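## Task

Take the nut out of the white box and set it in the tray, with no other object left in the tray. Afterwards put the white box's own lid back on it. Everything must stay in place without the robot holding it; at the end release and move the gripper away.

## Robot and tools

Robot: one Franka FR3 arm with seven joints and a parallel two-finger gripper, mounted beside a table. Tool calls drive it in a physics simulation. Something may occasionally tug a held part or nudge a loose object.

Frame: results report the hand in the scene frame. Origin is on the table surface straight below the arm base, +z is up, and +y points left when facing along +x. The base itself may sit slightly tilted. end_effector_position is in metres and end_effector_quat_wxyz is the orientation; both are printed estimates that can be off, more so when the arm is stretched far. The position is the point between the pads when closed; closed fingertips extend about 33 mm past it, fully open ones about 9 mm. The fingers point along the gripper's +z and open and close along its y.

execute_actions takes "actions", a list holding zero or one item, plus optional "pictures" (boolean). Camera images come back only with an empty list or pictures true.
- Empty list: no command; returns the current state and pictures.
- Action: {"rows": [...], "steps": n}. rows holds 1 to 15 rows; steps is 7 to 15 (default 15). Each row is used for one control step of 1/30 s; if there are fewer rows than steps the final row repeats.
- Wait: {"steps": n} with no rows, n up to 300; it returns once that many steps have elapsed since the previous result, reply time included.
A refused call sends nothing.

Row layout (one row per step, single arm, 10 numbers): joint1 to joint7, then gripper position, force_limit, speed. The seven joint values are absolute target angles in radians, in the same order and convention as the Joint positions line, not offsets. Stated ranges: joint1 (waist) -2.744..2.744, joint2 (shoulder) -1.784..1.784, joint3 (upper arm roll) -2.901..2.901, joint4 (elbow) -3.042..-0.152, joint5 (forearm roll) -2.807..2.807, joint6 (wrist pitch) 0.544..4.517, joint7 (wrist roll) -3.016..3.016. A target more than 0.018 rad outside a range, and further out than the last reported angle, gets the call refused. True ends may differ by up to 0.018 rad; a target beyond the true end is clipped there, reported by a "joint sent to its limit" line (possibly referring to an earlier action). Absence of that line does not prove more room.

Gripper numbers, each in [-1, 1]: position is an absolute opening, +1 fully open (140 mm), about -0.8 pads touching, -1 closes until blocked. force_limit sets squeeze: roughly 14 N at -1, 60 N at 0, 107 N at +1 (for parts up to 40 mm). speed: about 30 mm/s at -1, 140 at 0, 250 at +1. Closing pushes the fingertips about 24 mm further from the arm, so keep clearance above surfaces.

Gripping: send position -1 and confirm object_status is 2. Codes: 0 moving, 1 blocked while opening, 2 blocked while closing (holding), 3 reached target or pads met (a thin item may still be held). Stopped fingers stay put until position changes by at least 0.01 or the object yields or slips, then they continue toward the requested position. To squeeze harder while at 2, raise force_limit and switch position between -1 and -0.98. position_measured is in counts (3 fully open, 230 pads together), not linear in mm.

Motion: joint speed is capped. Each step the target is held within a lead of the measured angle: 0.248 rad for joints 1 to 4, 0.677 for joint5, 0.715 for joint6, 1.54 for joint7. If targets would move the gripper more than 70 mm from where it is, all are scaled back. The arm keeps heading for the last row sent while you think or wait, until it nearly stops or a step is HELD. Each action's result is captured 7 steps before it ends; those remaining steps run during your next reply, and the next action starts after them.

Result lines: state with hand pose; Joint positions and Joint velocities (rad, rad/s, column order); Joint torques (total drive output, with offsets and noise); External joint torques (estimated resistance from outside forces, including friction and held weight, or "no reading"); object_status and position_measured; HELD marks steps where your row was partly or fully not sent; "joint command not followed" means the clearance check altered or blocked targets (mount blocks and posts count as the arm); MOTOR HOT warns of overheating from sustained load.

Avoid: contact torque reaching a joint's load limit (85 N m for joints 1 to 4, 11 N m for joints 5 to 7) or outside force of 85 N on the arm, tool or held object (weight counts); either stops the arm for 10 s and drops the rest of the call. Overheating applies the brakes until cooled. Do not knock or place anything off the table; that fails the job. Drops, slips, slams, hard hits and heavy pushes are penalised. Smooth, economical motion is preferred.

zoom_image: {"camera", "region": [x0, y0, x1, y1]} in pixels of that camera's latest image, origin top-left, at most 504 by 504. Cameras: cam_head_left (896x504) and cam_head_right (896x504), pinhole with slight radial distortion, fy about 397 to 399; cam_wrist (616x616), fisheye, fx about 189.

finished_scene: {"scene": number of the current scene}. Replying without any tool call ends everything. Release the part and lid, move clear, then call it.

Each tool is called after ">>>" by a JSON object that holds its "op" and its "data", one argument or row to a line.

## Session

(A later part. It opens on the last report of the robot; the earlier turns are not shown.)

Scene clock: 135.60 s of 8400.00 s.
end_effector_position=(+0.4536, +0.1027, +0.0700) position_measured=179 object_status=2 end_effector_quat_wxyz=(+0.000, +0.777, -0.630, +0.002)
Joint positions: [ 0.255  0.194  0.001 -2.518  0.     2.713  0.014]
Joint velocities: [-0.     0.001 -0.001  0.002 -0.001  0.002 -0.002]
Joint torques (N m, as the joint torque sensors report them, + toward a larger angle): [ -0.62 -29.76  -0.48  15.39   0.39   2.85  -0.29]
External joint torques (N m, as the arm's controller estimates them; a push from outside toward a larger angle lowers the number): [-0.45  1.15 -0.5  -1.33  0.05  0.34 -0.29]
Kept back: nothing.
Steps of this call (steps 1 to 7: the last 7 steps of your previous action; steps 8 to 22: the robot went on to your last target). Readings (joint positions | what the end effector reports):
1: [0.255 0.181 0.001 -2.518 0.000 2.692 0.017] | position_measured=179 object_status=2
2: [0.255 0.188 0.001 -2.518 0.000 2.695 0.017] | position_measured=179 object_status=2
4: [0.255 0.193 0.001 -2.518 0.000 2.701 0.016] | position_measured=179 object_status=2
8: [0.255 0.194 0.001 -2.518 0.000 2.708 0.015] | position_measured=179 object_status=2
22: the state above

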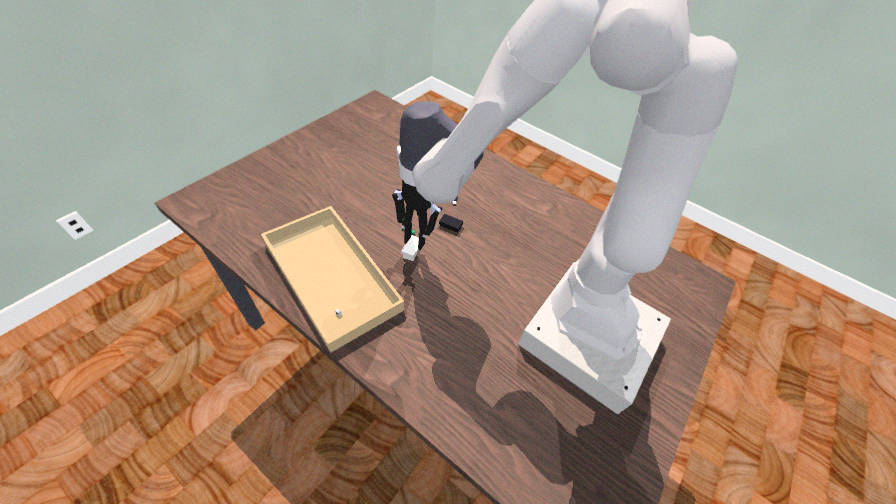

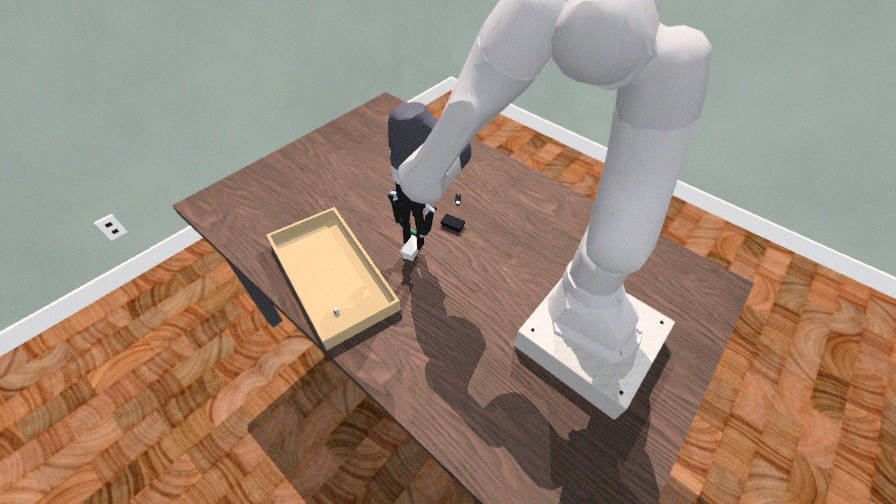

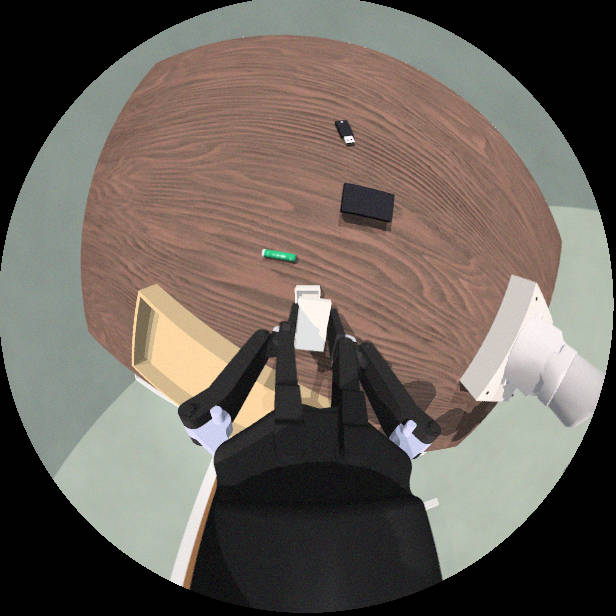

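>>> {"op": "execute_actions", "data": {
  "actions": [
    {"rows":[[0.231,0.201,0,-2.505,0,2.709,-0.11,-1,-0.3,0]],"steps":15}
  ]
}}

>>> {"op": "execute_actions", "data": {
  "actions": [
    {"steps":25}
  ],
  "pictures": true
}}

>>> {"op": "zoom_image", "data": {
  "camera": "cam_wrist",
  "region": [260,260,370,370]
}}

>>> {"op": "zoom_image", "data": {
  "camera": "cam_head_left",
  "region": [380,210,450,280]
}}

Scene clock: 137.17 s of 8400.00 s.
end_effector_position=(+0.4604, +0.0936, +0.0710) position_measured=179 object_status=2 end_effector_quat_wxyz=(-0.002, +0.792, -0.611, +0.003)
Joint positions: [ 0.234  0.199 -0.    -2.507  0.     2.712 -0.056]
Joint velocities: [-0.002  0.004 -0.001  0.006 -0.001 -0.004 -0.169]
Joint torques (N m, as the joint torque sensors report them, + toward a larger angle): [ -0.09 -30.07   0.19  16.27   0.5    2.08  -0.19]
External joint torques (N m, as the arm's controller estimates them; a push from outside toward a larger angle lowers the number): [-0.32  1.11 -0.35 -0.47  0.19 -0.43 -0.19]
Steps of this call (steps 1 to 15: the robot went on to your last target; steps 16 to 39: nothing new was sent; steps 40 to 47: the first 8 steps of this action). Readings (joint positions | what the end effector reports):
40: [0.252 0.195 0.002 -2.516 0.000 2.713 0.003] | position_measured=179 object_status=2
41: [0.247 0.197 0.002 -2.513 0.000 2.713 -0.008] | position_measured=179 object_status=2
43: [0.239 0.198 0.001 -2.509 0.000 2.712 -0.027] | position_measured=179 object_status=2
47: the state above

Scene clock: 138.00 s of 8400.00 s.
end_effector_position=(+0.4603, +0.0936, +0.0709) position_measured=179 object_status=2 end_effector_quat_wxyz=(-0.001, +0.806, -0.592, +0.003)
Joint positions: [ 0.233  0.199 -0.    -2.507  0.     2.711 -0.103]
Joint velocities: [-0.     0.001  0.001  0.001 -0.001  0.    -0.01 ]
Joint torques (N m, as the joint torque sensors report them, + toward a larger angle): [ -0.38 -29.87  -0.54  17.03   0.44   2.18  -0.17]
External joint torques (N m, as the arm's controller estimates them; a push from outside toward a larger angle lowers the number): [-0.25  1.36 -0.61  0.19  0.1  -0.35 -0.17]
Kept back: nothing.
Steps of this call (steps 1 to 7: the last 7 steps of your previous action; steps 8 to 25: the robot went on to your last target). Readings (joint positions | what the end effector reports):
1: [0.233 0.199 -0.000 -2.507 0.000 2.712 -0.061] | position_measured=179 object_status=2
2: [0.233 0.199 -0.000 -2.507 0.000 2.712 -0.066] | position_measured=179 object_status=2
4: [0.233 0.199 -0.000 -2.507 0.000 2.712 -0.074] | position_measured=179 object_status=2
8: [0.233 0.199 -0.000 -2.507 0.000 2.712 -0.085] | position_measured=179 object_status=2
25: the state above

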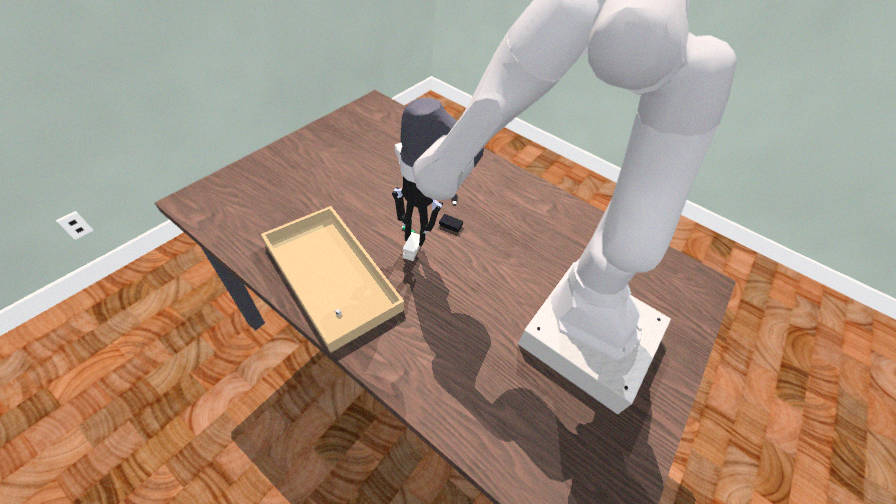

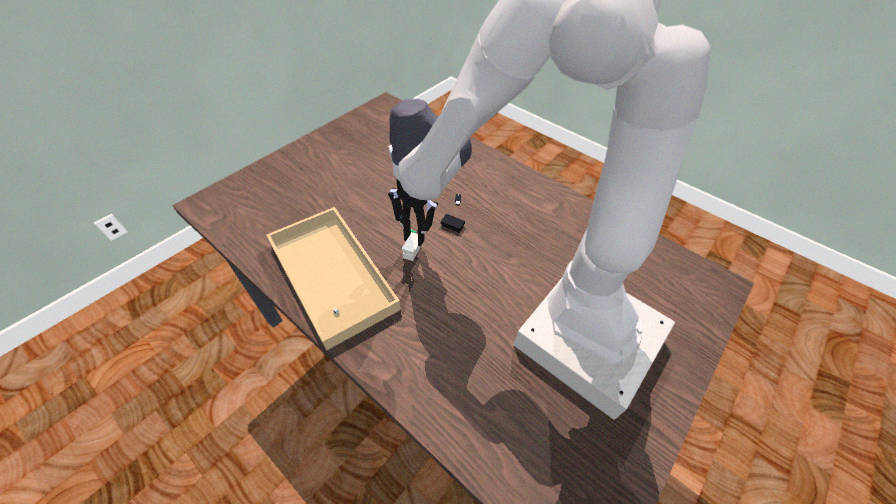

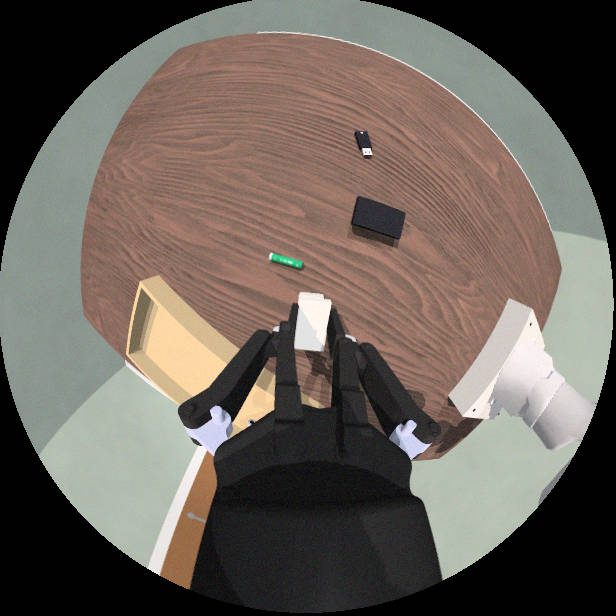

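Region (260, 260, 370, 370) of cam_wrist's 616x616 image, scaled by 4.582, with more detail than that image has.

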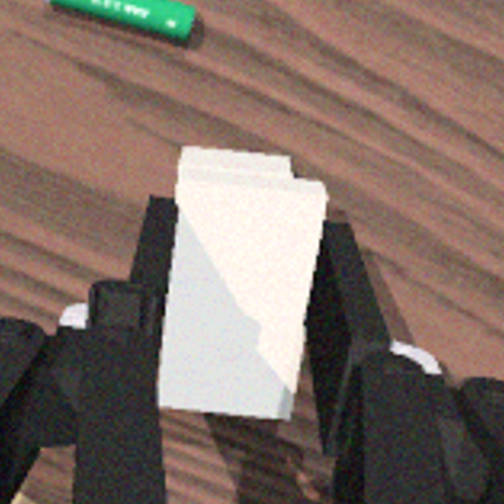

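Region (380, 210, 450, 280) of cam_head_left's 896x504 image, scaled by 7.200, with more detail than that image has.

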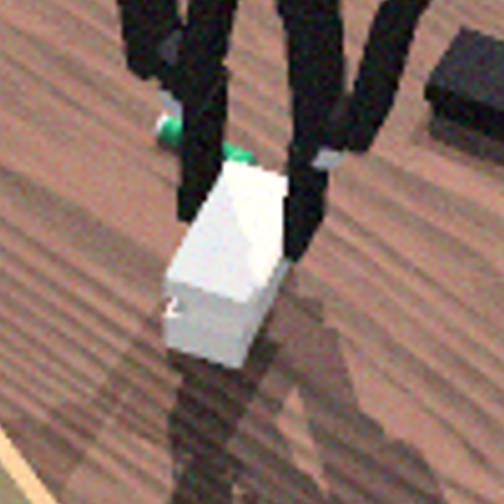

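>>> {"op": "execute_actions", "data": {
  "actions": [
    {"rows":[[0.227,0.207,0,-2.495,0,2.705,-0.115,-1,-0.3,0],[0.227,0.207,0,-2.495,0,2.705,-0.115,-1,-0.3,0],[0.227,0.207,0,-2.495,0,2.705,-0.115,-1,-0.3,0],[0.227,0.207,0,-2.495,0,2.705,-0.115,-1,-0.3,0],[0.227,0.23,0,-2.493,0,2.726,-0.115,-1,-0.3,0],[0.227,0.23,0,-2.493,0,2.726,-0.115,-1,-0.3,0],[0.227,0.23,0,-2.493,0,2.726,-0.115,-1,-0.3,0],[0.227,0.23,0,-2.493,0,2.726,-0.115,-1,-0.3,0],[0.227,0.25,0,-2.491,0,2.745,-0.115,-1,-0.3,0]],"steps":15}
  ]
}}

>>> {"op": "execute_actions", "data": {
  "actions": [
    {"steps":25}
  ],
  "pictures": true
}}

>>> {"op": "zoom_image", "data": {
  "camera": "cam_wrist",
  "region": [260,260,370,370]
}}

>>> {"op": "zoom_image", "data": {
  "camera": "cam_head_left",
  "region": [380,210,450,280]
}}

Scene clock: 139.00 s of 8400.00 s.
end_effector_position=(+0.4620, +0.0922, +0.0642) position_measured=179 object_status=2 end_effector_quat_wxyz=(+0.001, +0.807, -0.591, +0.001)
Joint positions: [ 0.23   0.223  0.    -2.495  0.     2.717 -0.109]
Joint velocities: [-0.001  0.106 -0.001  0.     0.     0.03  -0.007]
Joint torques (N m, as the joint torque sensors report them, + toward a larger angle): [ -0.85 -32.76  -0.65  17.24   0.48   2.93  -0.39]
External joint torques (N m, as the arm's controller estimates them; a push from outside toward a larger angle lowers the number): [-0.84  1.2  -0.86 -0.32  0.15  0.21 -0.39]
Steps of this call (steps 1 to 15: the robot went on to your last target; steps 16 to 22: nothing new was sent; steps 23 to 30: the first 8 steps of this action). Readings (joint positions | what the end effector reports):
23: [0.233 0.201 0.000 -2.505 0.000 2.711 -0.107] | position_measured=179 object_status=2
24: [0.232 0.202 0.000 -2.502 0.000 2.710 -0.107] | position_measured=179 object_status=2
26: [0.230 0.204 0.000 -2.499 0.000 2.709 -0.108] | position_measured=179 object_status=2
30: the state above

Scene clock: 139.83 s of 8400.00 s.
end_effector_position=(+0.4640, +0.0924, +0.0565) position_measured=179 object_status=2 end_effector_quat_wxyz=(-0.001, +0.807, -0.590, +0.003)
Joint positions: [ 0.229  0.246  0.    -2.492  0.     2.742 -0.112]
Joint velocities: [-0.     0.001 -0.002  0.     0.001  0.001  0.001]
Joint torques (N m, as the joint torque sensors report them, + toward a larger angle): [ -0.29 -29.17  -0.11  15.96   0.45   2.96  -0.2 ]
External joint torques (N m, as the arm's controller estimates them; a push from outside toward a larger angle lowers the number): [-0.14  2.94 -0.2  -0.29  0.13  0.45 -0.2 ]
Kept back: nothing.
Steps of this call (steps 1 to 7: the last 7 steps of your previous action; steps 8 to 25: the robot went on to your last target). Readings (joint positions | what the end effector reports):
1: [0.230 0.228 0.000 -2.494 0.000 2.721 -0.110] | position_measured=179 object_status=2
2: [0.230 0.235 0.000 -2.493 0.000 2.725 -0.110] | position_measured=179 object_status=2
4: [0.230 0.244 0.000 -2.493 0.000 2.731 -0.110] | position_measured=179 object_status=2
8: [0.229 0.245 0.000 -2.492 0.000 2.737 -0.111] | position_measured=179 object_status=2
25: the state above

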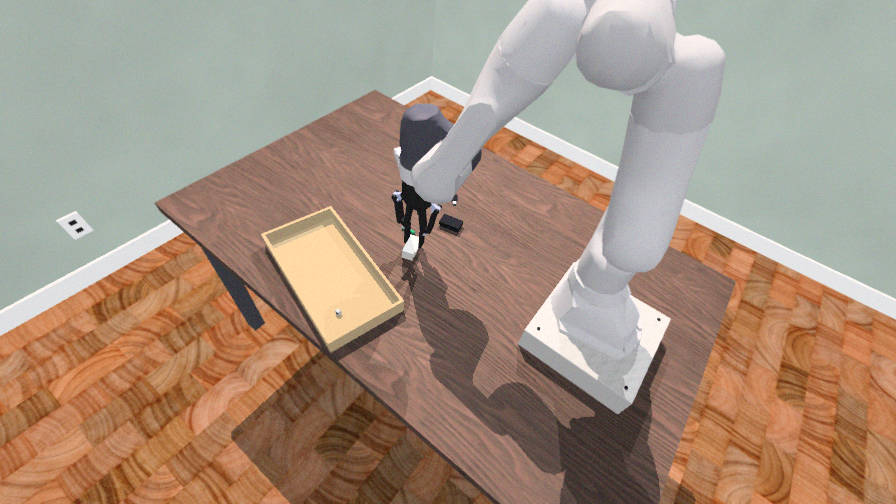

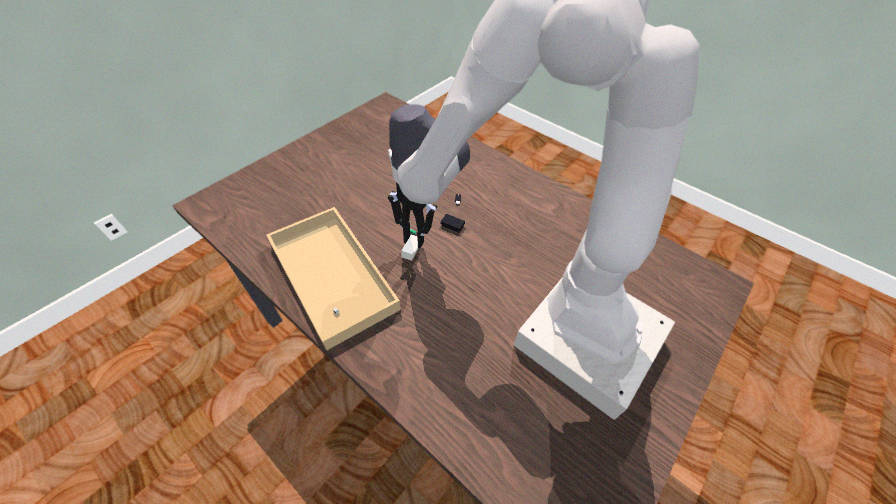

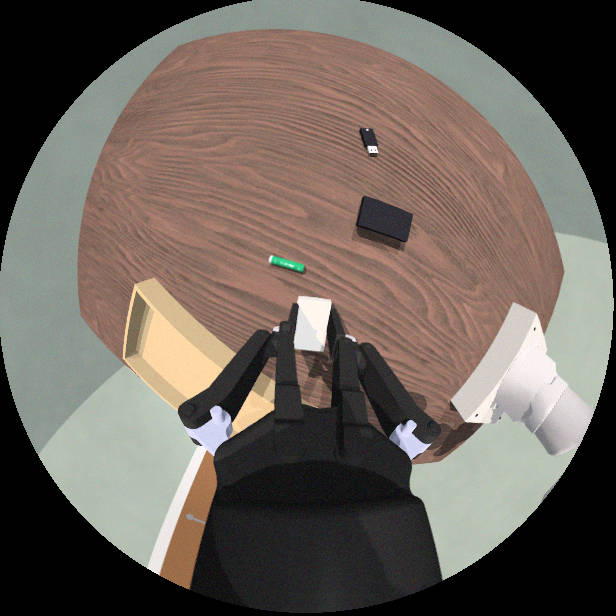

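Region (260, 260, 370, 370) of cam_wrist's 616x616 image, scaled by 4.582, with more detail than that image has.

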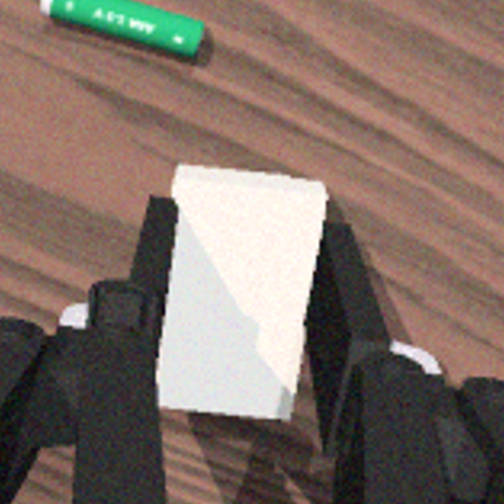

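Region (380, 210, 450, 280) of cam_head_left's 896x504 image, scaled by 7.200, with more detail than that image has.

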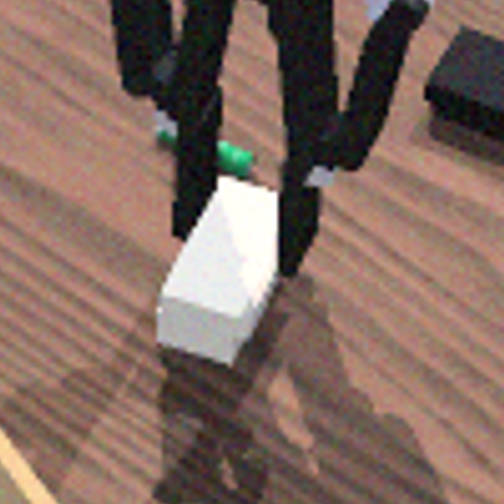

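>>> {"op": "execute_actions", "data": {
  "actions": []
}}

>>> {"op": "zoom_image", "data": {
  "camera": "cam_wrist",
  "region": [230,230,400,400]
}}

Scene clock: 140.93 s of 8400.00 s.
end_effector_position=(+0.4640, +0.0924, +0.0565) position_measured=179 object_status=2 end_effector_quat_wxyz=(-0.001, +0.807, -0.590, +0.003)
Joint positions: [ 0.229  0.246  0.    -2.492  0.     2.742 -0.112]
Joint velocities: [ 0.001 -0.001  0.    -0.001 -0.001  0.     0.   ]
Joint torques (N m, as the joint torque sensors report them, + toward a larger angle): [ -0.92 -29.63  -0.51  15.7    0.37   2.97  -0.28]
External joint torques (N m, as the arm's controller estimates them; a push from outside toward a larger angle lowers the number): [-0.88  2.54 -0.7  -0.54  0.06  0.45 -0.28]
Kept back: nothing.
Steps of this call (steps 1 to 15: the robot went on to your last target; steps 16 to 33: nothing new was sent). Readings (joint positions | what the end effector reports):
1: [0.229 0.246 0.000 -2.492 0.000 2.742 -0.112] | position_measured=179 object_status=2
2: [0.229 0.246 0.000 -2.492 0.000 2.742 -0.112] | position_measured=179 object_status=2
4: [0.229 0.246 0.000 -2.492 0.000 2.742 -0.112] | position_measured=179 object_status=2
8: [0.229 0.246 0.000 -2.492 0.000 2.742 -0.112] | position_measured=179 object_status=2
33: the state above
The arm was judged still, so your last target was given up. Only a new action makes it travel on or press farther. Fingers that are still opening or closing keep moving.

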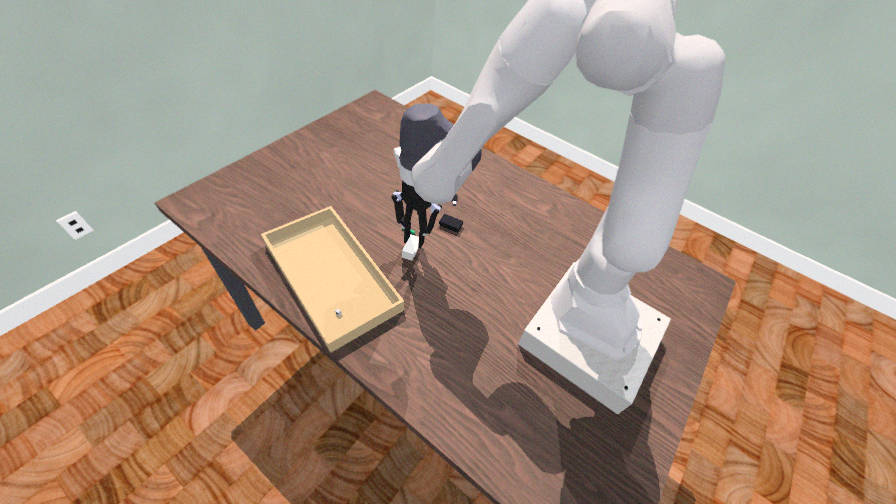

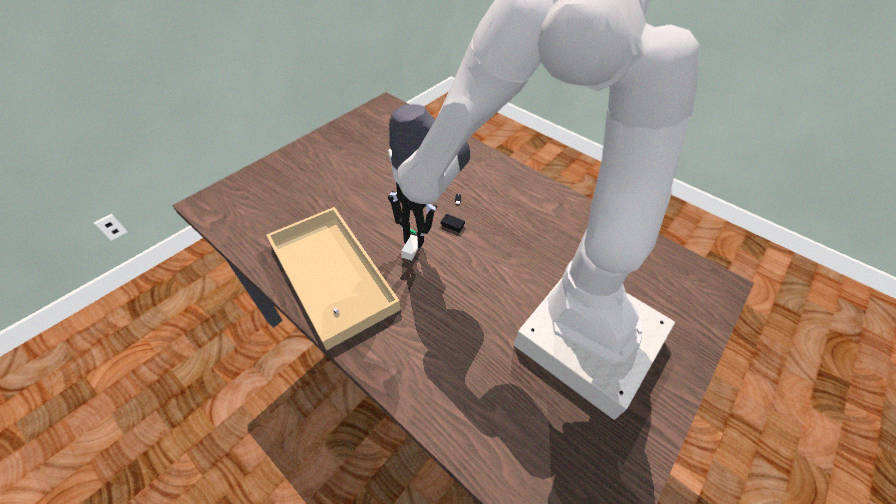

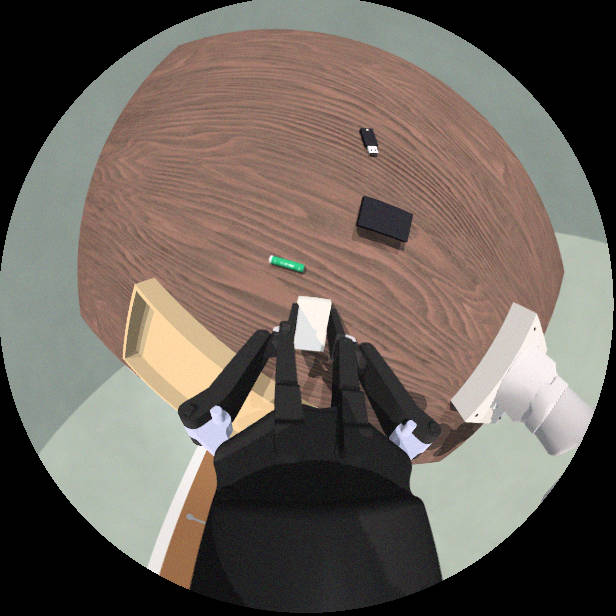

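Region (230, 230, 400, 400) of cam_wrist's 616x616 image, scaled by 2.965, with more detail than that image has.

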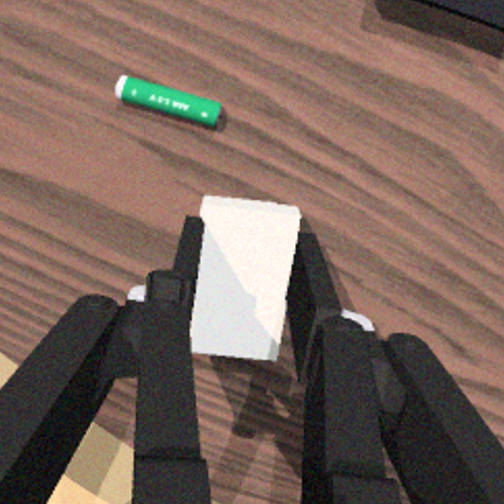

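>>> {"op": "execute_actions", "data": {
  "actions": [
    {"rows":[[0.227,0.256,0,-2.489,0,2.748,-0.115,-1,-0.3,0]],"steps":15}
  ]
}}

>>> {"op": "execute_actions", "data": {
  "actions": [
    {"rows":[[0.227,0.264,0,-2.488,0,2.755,-0.115,-1,-0.3,0]],"steps":15}
  ]
}}

>>> {"op": "zoom_image", "data": {
  "camera": "cam_head_left",
  "region": [370,200,460,280]
}}

Scene clock: 141.50 s of 8400.00 s.
end_effector_position=(+0.4657, +0.0927, +0.0564) position_measured=179 object_status=2 end_effector_quat_wxyz=(-0.002, +0.807, -0.590, +0.004)
Joint positions: [ 0.229  0.249  0.    -2.489  0.     2.745 -0.112]
Joint velocities: [-0.     0.001 -0.001  0.001 -0.     0.005 -0.001]
Joint torques (N m, as the joint torque sensors report them, + toward a larger angle): [ -0.75 -27.84  -0.15  16.16   0.41   2.91  -0.17]
External joint torques (N m, as the arm's controller estimates them; a push from outside toward a larger angle lowers the number): [-0.65  4.49 -0.29 -0.15  0.09  0.38 -0.17]
Steps of this call (steps 1 to 9: nothing new was sent; steps 10 to 17: the first 8 steps of this action). Readings (joint positions | what the end effector reports):
10: [0.229 0.247 0.000 -2.491 0.000 2.743 -0.112] | position_measured=179 object_status=2
11: [0.229 0.247 0.000 -2.490 0.000 2.743 -0.112] | position_measured=179 object_status=2
13: [0.229 0.248 0.000 -2.490 0.000 2.744 -0.112] | position_measured=179 object_status=2
17: the state above

Scene clock: 142.00 s of 8400.00 s.
end_effector_position=(+0.4683, +0.0932, +0.0562) position_measured=179 object_status=2 end_effector_quat_wxyz=(-0.004, +0.807, -0.590, +0.006)
Joint positions: [ 0.229  0.252  0.    -2.486  0.     2.752 -0.112]
Joint velocities: [ 0.001  0.004  0.001  0.     0.002  0.009 -0.   ]
Joint torques (N m, as the joint torque sensors report them, + toward a larger angle): [ -0.63 -26.25   0.17  13.71   0.37   2.73  -0.23]
External joint torques (N m, as the arm's controller estimates them; a push from outside toward a larger angle lowers the number): [-0.56  6.09  0.   -2.5   0.06  0.21 -0.23]
Steps of this call (steps 1 to 7: the last 7 steps of your previous action; steps 8 to 15: the first 8 steps of this action). Readings (joint positions | what the end effector reports):
8: [0.229 0.250 0.000 -2.488 0.000 2.747 -0.112] | position_measured=179 object_status=2
9: [0.229 0.250 0.000 -2.488 0.000 2.748 -0.112] | position_measured=179 object_status=2
11: [0.229 0.252 0.000 -2.487 0.000 2.750 -0.112] | position_measured=179 object_status=2
15: the state above

Region (370, 200, 460, 280) of cam_head_left's 896x504 image, scaled by 5.600, with more detail than that image has.

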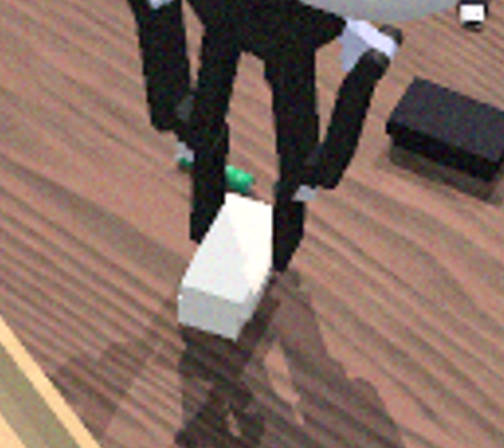

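>>> {"op": "execute_actions", "data": {
  "actions": [
    {"rows":[[0.227,0.248,0,-2.490,0,2.744,-0.112,0,-0.3,-0.5]],"steps":15}
  ]
}}

>>> {"op": "execute_actions", "data": {
  "actions": [
    {"rows":[[0.227,0.2,0,-2.51,0,2.715,-0.112,0,-0.3,0],[0.227,0.16,0,-2.525,0,2.69,-0.112,0,-0.3,0],[0.227,0.125,0,-2.537,0,2.665,-0.112,0,-0.3,0]],"steps":15}
  ]
}}

>>> {"op": "execute_actions", "data": {
  "actions": [
    {"steps":10}
  ],
  "pictures": true
}}

>>> {"op": "zoom_image", "data": {
  "camera": "cam_head_left",
  "region": [370,200,460,280]
}}

>>> {"op": "zoom_image", "data": {
  "camera": "cam_wrist",
  "region": [250,250,380,380]
}}

Scene clock: 143.70 s of 8400.00 s.
end_effector_position=(+0.4671, +0.0930, +0.0568) position_measured=148 object_status=0 end_effector_quat_wxyz=(-0.003, +0.808, -0.590, +0.005)
Joint positions: [ 0.229  0.249  0.    -2.488  0.     2.748 -0.113]
Joint velocities: [ 0.001 -0.001  0.    -0.002  0.001 -0.01   0.   ]
Joint torques (N m, as the joint torque sensors report them, + toward a larger angle): [ -0.51 -33.47  -0.31  13.15   0.42   2.42   0.01]
External joint torques (N m, as the arm's controller estimates them; a push from outside toward a larger angle lowers the number): [-0.42 -1.02 -0.47 -3.28  0.1  -0.14  0.01]
Steps of this call (steps 1 to 7: the last 7 steps of your previous action; steps 8 to 15: the robot went on to your last target; steps 16 to 43: nothing new was sent; steps 44 to 51: the first 8 steps of this action). Readings (joint positions | what the end effector reports):
44: [0.229 0.252 0.000 -2.486 0.000 2.752 -0.113] | position_measured=179 object_status=0
45: [0.229 0.250 0.000 -2.487 0.000 2.751 -0.113] | position_measured=179 object_status=0
47: [0.229 0.250 0.000 -2.487 0.000 2.750 -0.113] | position_measured=167 object_status=0
51: the state above

Scene clock: 144.20 s of 8400.00 s.
end_effector_position=(+0.4627, +0.0922, +0.0946) position_measured=129 object_status=3 end_effector_quat_wxyz=(-0.011, +0.807, -0.590, +0.012)
Joint positions: [ 0.229  0.129  0.    -2.529  0.     2.689 -0.113]
Joint velocities: [-0.001 -0.095  0.    -0.034  0.002 -0.115 -0.001]
Joint torques (N m, as the joint torque sensors report them, + toward a larger angle): [ -0.52 -27.39  -0.1   13.1    0.42   1.82   0.01]
External joint torques (N m, as the arm's controller estimates them; a push from outside toward a larger angle lowers the number): [-0.34 -1.23 -0.04 -2.68  0.04 -0.4   0.01]
Steps of this call (steps 1 to 7: the last 7 steps of your previous action; steps 8 to 15: the first 8 steps of this action). Readings (joint positions | what the end effector reports):
8: [0.229 0.242 0.000 -2.493 0.000 2.743 -0.113] | position_measured=129 object_status=0
9: [0.229 0.224 0.000 -2.504 0.000 2.733 -0.113] | position_measured=129 object_status=0
11: [0.229 0.173 0.000 -2.523 0.000 2.711 -0.113] | position_measured=129 object_status=3
15: the state above

Scene clock: 144.53 s of 8400.00 s.
end_effector_position=(+0.4543, +0.0905, +0.0921) position_measured=129 object_status=3 end_effector_quat_wxyz=(-0.003, +0.808, -0.590, +0.005)
Joint positions: [ 0.229  0.126  0.    -2.535  0.     2.67  -0.113]
Joint velocities: [-0.     0.001 -0.     0.    -0.    -0.018  0.003]
Joint torques (N m, as the joint torque sensors report them, + toward a larger angle): [ -0.92 -29.72  -0.46  14.72   0.41   2.22   0.07]
External joint torques (N m, as the arm's controller estimates them; a push from outside toward a larger angle lowers the number): [-0.8  -0.15 -0.46 -2.89  0.04 -0.32  0.07]
Kept back: nothing.
Steps of this call (steps 1 to 7: the last 7 steps of your previous action; steps 8 to 10: the robot went on to your last target). Readings (joint positions | what the end effector reports):
1: [0.229 0.127 0.000 -2.530 0.000 2.686 -0.113] | position_measured=129 object_status=3
2: [0.229 0.126 0.000 -2.532 0.000 2.683 -0.113] | position_measured=129 object_status=3
4: [0.229 0.126 0.000 -2.534 0.000 2.678 -0.113] | position_measured=129 object_status=3
8: [0.229 0.126 0.000 -2.535 0.000 2.672 -0.113] | position_measured=129 object_status=3
10: the state above

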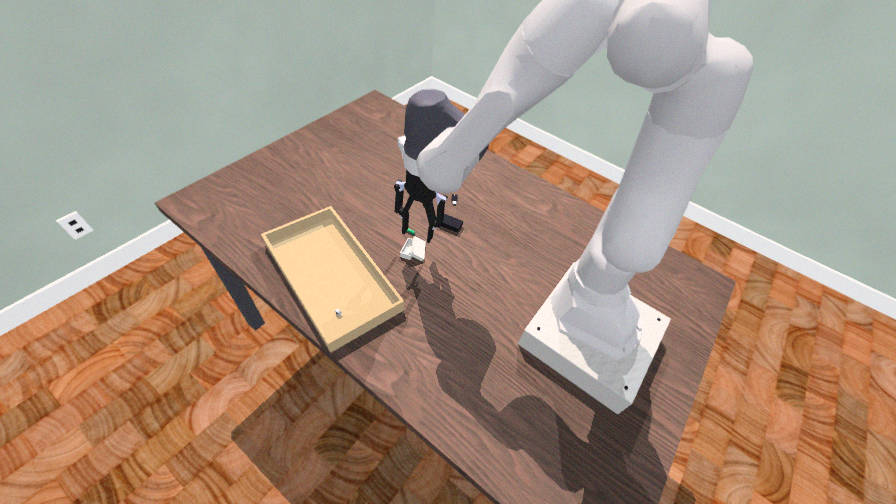

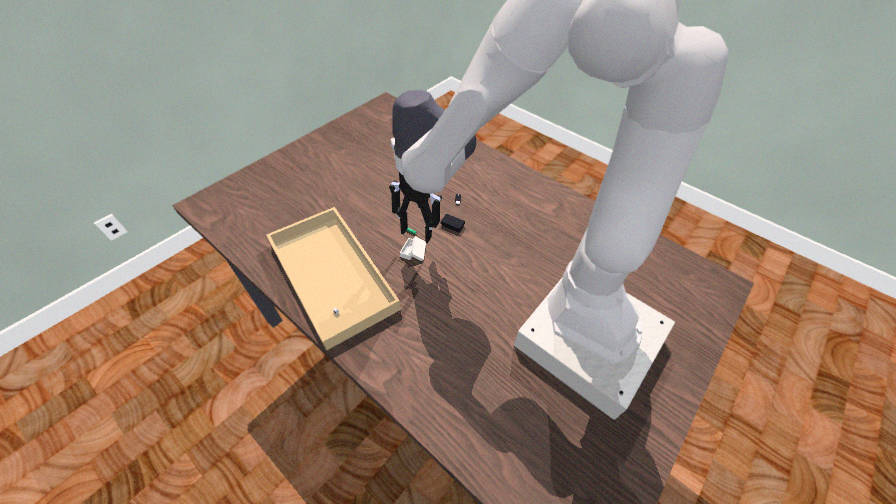

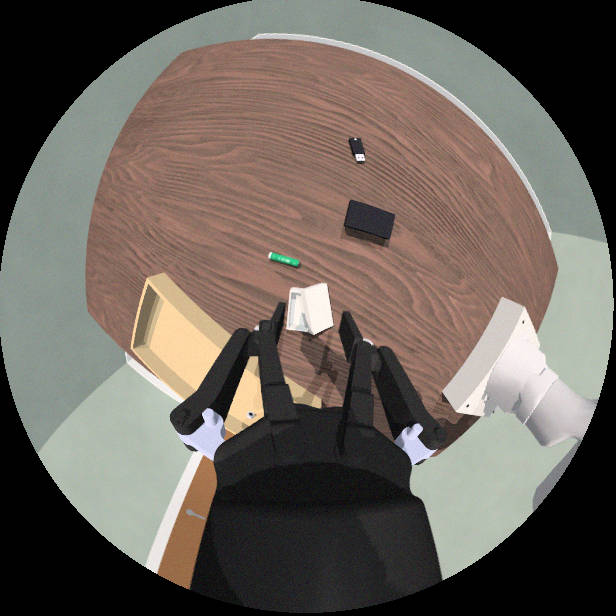

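Region (370, 200, 460, 280) of cam_head_left's 896x504 image, scaled by 5.600, with more detail than that image has.

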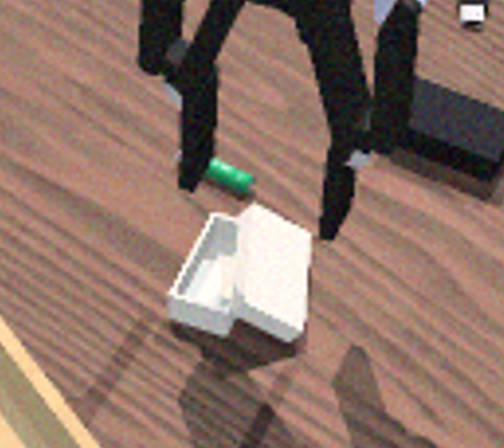

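Region (250, 250, 380, 380) of cam_wrist's 616x616 image, scaled by 3.877, with more detail than that image has.

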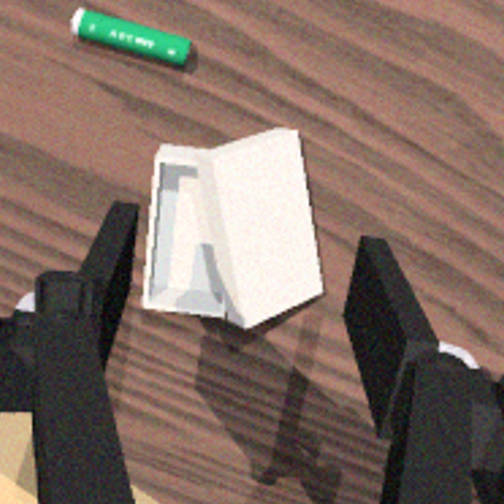

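>>> {"op": "execute_actions", "data": {
  "actions": [
    {"rows":[[0.22,0.105,0,-2.565,0,2.673,1.46,0.3,-0.3,0]],"steps":15}
  ]
}}

>>> {"op": "execute_actions", "data": {
  "actions": [
    {"rows":[[0.22,0.16,0,-2.563,0,2.726,1.46,0.3,-0.3,0]],"steps":15}
  ]
}}

>>> {"op": "execute_actions", "data": {
  "actions": [
    {"steps":15}
  ],
  "pictures": true
}}

>>> {"op": "zoom_image", "data": {
  "camera": "cam_wrist",
  "region": [240,240,390,390]
}}

Scene clock: 146.33 s of 8400.00 s.
end_effector_position=(+0.4439, +0.0856, +0.0915) position_measured=91 object_status=0 end_effector_quat_wxyz=(+0.000, -0.468, +0.884, -0.002)
Joint positions: [ 0.223  0.107  0.    -2.562 -0.     2.67   0.787]
Joint velocities: [-0.002 -0.008  0.    -0.012 -0.001  0.003  2.218]
Joint torques (N m, as the joint torque sensors report them, + toward a larger angle): [ -0.38 -29.95  -0.33  14.81   0.46   2.94   0.51]
External joint torques (N m, as the arm's controller estimates them; a push from outside toward a larger angle lowers the number): [-0.31 -1.39 -0.39 -2.57  0.11  0.48  0.54]
Steps of this call (steps 1 to 30: the robot went on to your last target; steps 31 to 46: nothing new was sent; steps 47 to 54: the first 8 steps of this action). Readings (joint positions | what the end effector reports):
47: [0.228 0.122 0.000 -2.540 -0.000 2.669 0.015] | position_measured=129 object_status=0
48: [0.227 0.117 0.000 -2.548 -0.000 2.669 0.164] | position_measured=123 object_status=0
50: [0.224 0.111 0.000 -2.557 -0.000 2.669 0.418] | position_measured=108 object_status=0
54: the state above

Scene clock: 146.83 s of 8400.00 s.
end_effector_position=(+0.4399, +0.0847, +0.0716) position_measured=91 object_status=3 end_effector_quat_wxyz=(-0.005, -0.215, +0.977, -0.001)
Joint positions: [ 0.223  0.159  0.    -2.563 -0.     2.711  1.327]
Joint velocities: [ 0.     0.009  0.     0.001 -0.001  0.071  0.428]
Joint torques (N m, as the joint torque sensors report them, + toward a larger angle): [ -0.98 -27.72  -0.46  15.08   0.36   2.82   0.32]
External joint torques (N m, as the arm's controller estimates them; a push from outside toward a larger angle lowers the number): [-0.98  2.55 -0.62 -1.87  0.04  0.35  0.32]
Steps of this call (steps 1 to 7: the last 7 steps of your previous action; steps 8 to 15: the first 8 steps of this action). Readings (joint positions | what the end effector reports):
8: [0.223 0.113 0.000 -2.561 -0.000 2.679 1.178] | position_measured=91 object_status=3
9: [0.223 0.126 0.000 -2.560 -0.000 2.688 1.207] | position_measured=91 object_status=3
11: [0.223 0.147 0.000 -2.562 -0.000 2.699 1.256] | position_measured=91 object_status=3
15: the state above

Scene clock: 147.33 s of 8400.00 s.
end_effector_position=(+0.4434, +0.0854, +0.0725) position_measured=91 object_status=3 end_effector_quat_wxyz=(+0.001, -0.164, +0.986, -0.001)
Joint positions: [ 0.223  0.159  0.    -2.563 -0.     2.723  1.432]
Joint velocities: [ 0.001  0.001 -0.001 -0.     0.     0.003  0.084]
Joint torques (N m, as the joint torque sensors report them, + toward a larger angle): [ -0.67 -28.69  -0.55  15.94   0.38   2.9    0.03]
External joint torques (N m, as the arm's controller estimates them; a push from outside toward a larger angle lowers the number): [-0.62  0.7  -0.65 -0.4   0.04  0.5   0.03]
Kept back: nothing.
Steps of this call (steps 1 to 7: the last 7 steps of your previous action; steps 8 to 15: the robot went on to your last target). Readings (joint positions | what the end effector reports):
1: [0.223 0.159 0.000 -2.563 -0.000 2.714 1.341] | position_measured=91 object_status=3
2: [0.223 0.159 0.000 -2.563 -0.000 2.715 1.353] | position_measured=91 object_status=3
4: [0.223 0.159 0.000 -2.563 -0.000 2.718 1.373] | position_measured=91 object_status=3
8: [0.223 0.159 0.000 -2.563 -0.000 2.721 1.403] | position_measured=91 object_status=3
15: the state above

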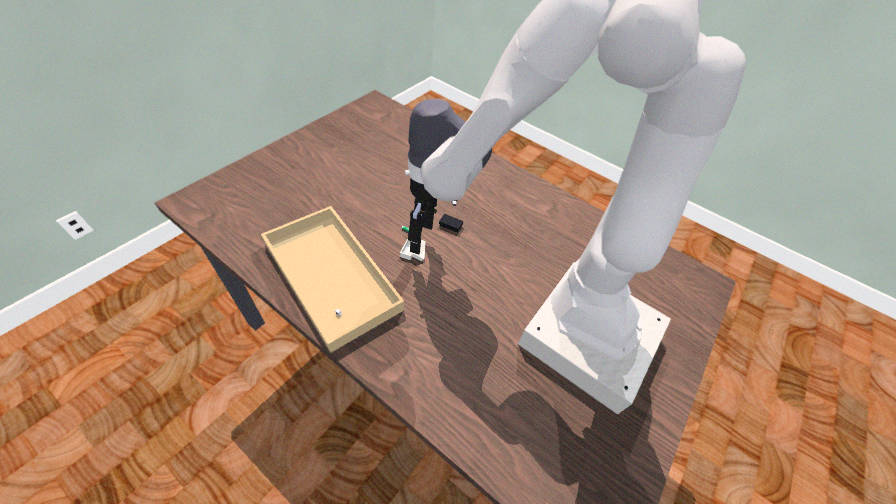

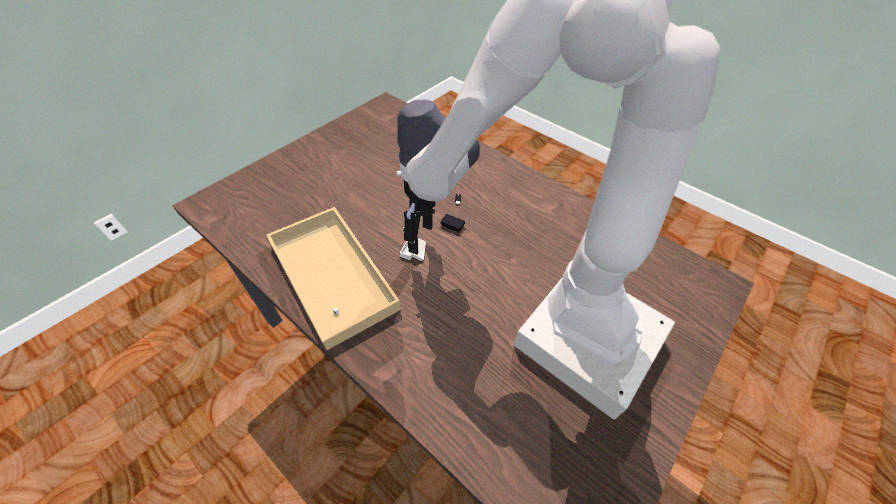

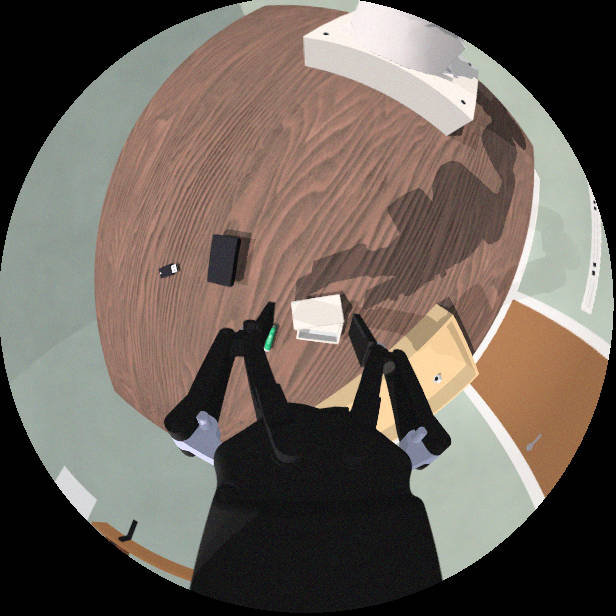

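Region (240, 240, 390, 390) of cam_wrist's 616x616 image, scaled by 3.360, with more detail than that image has.

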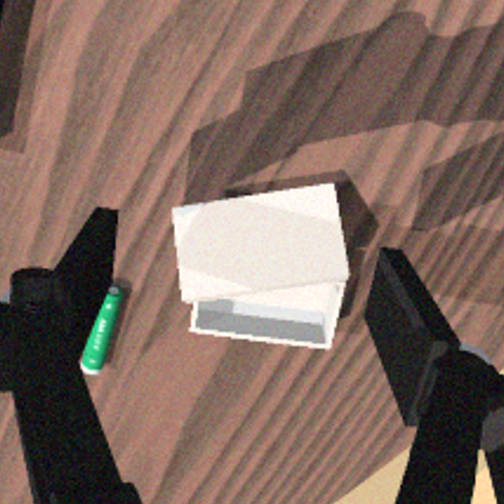

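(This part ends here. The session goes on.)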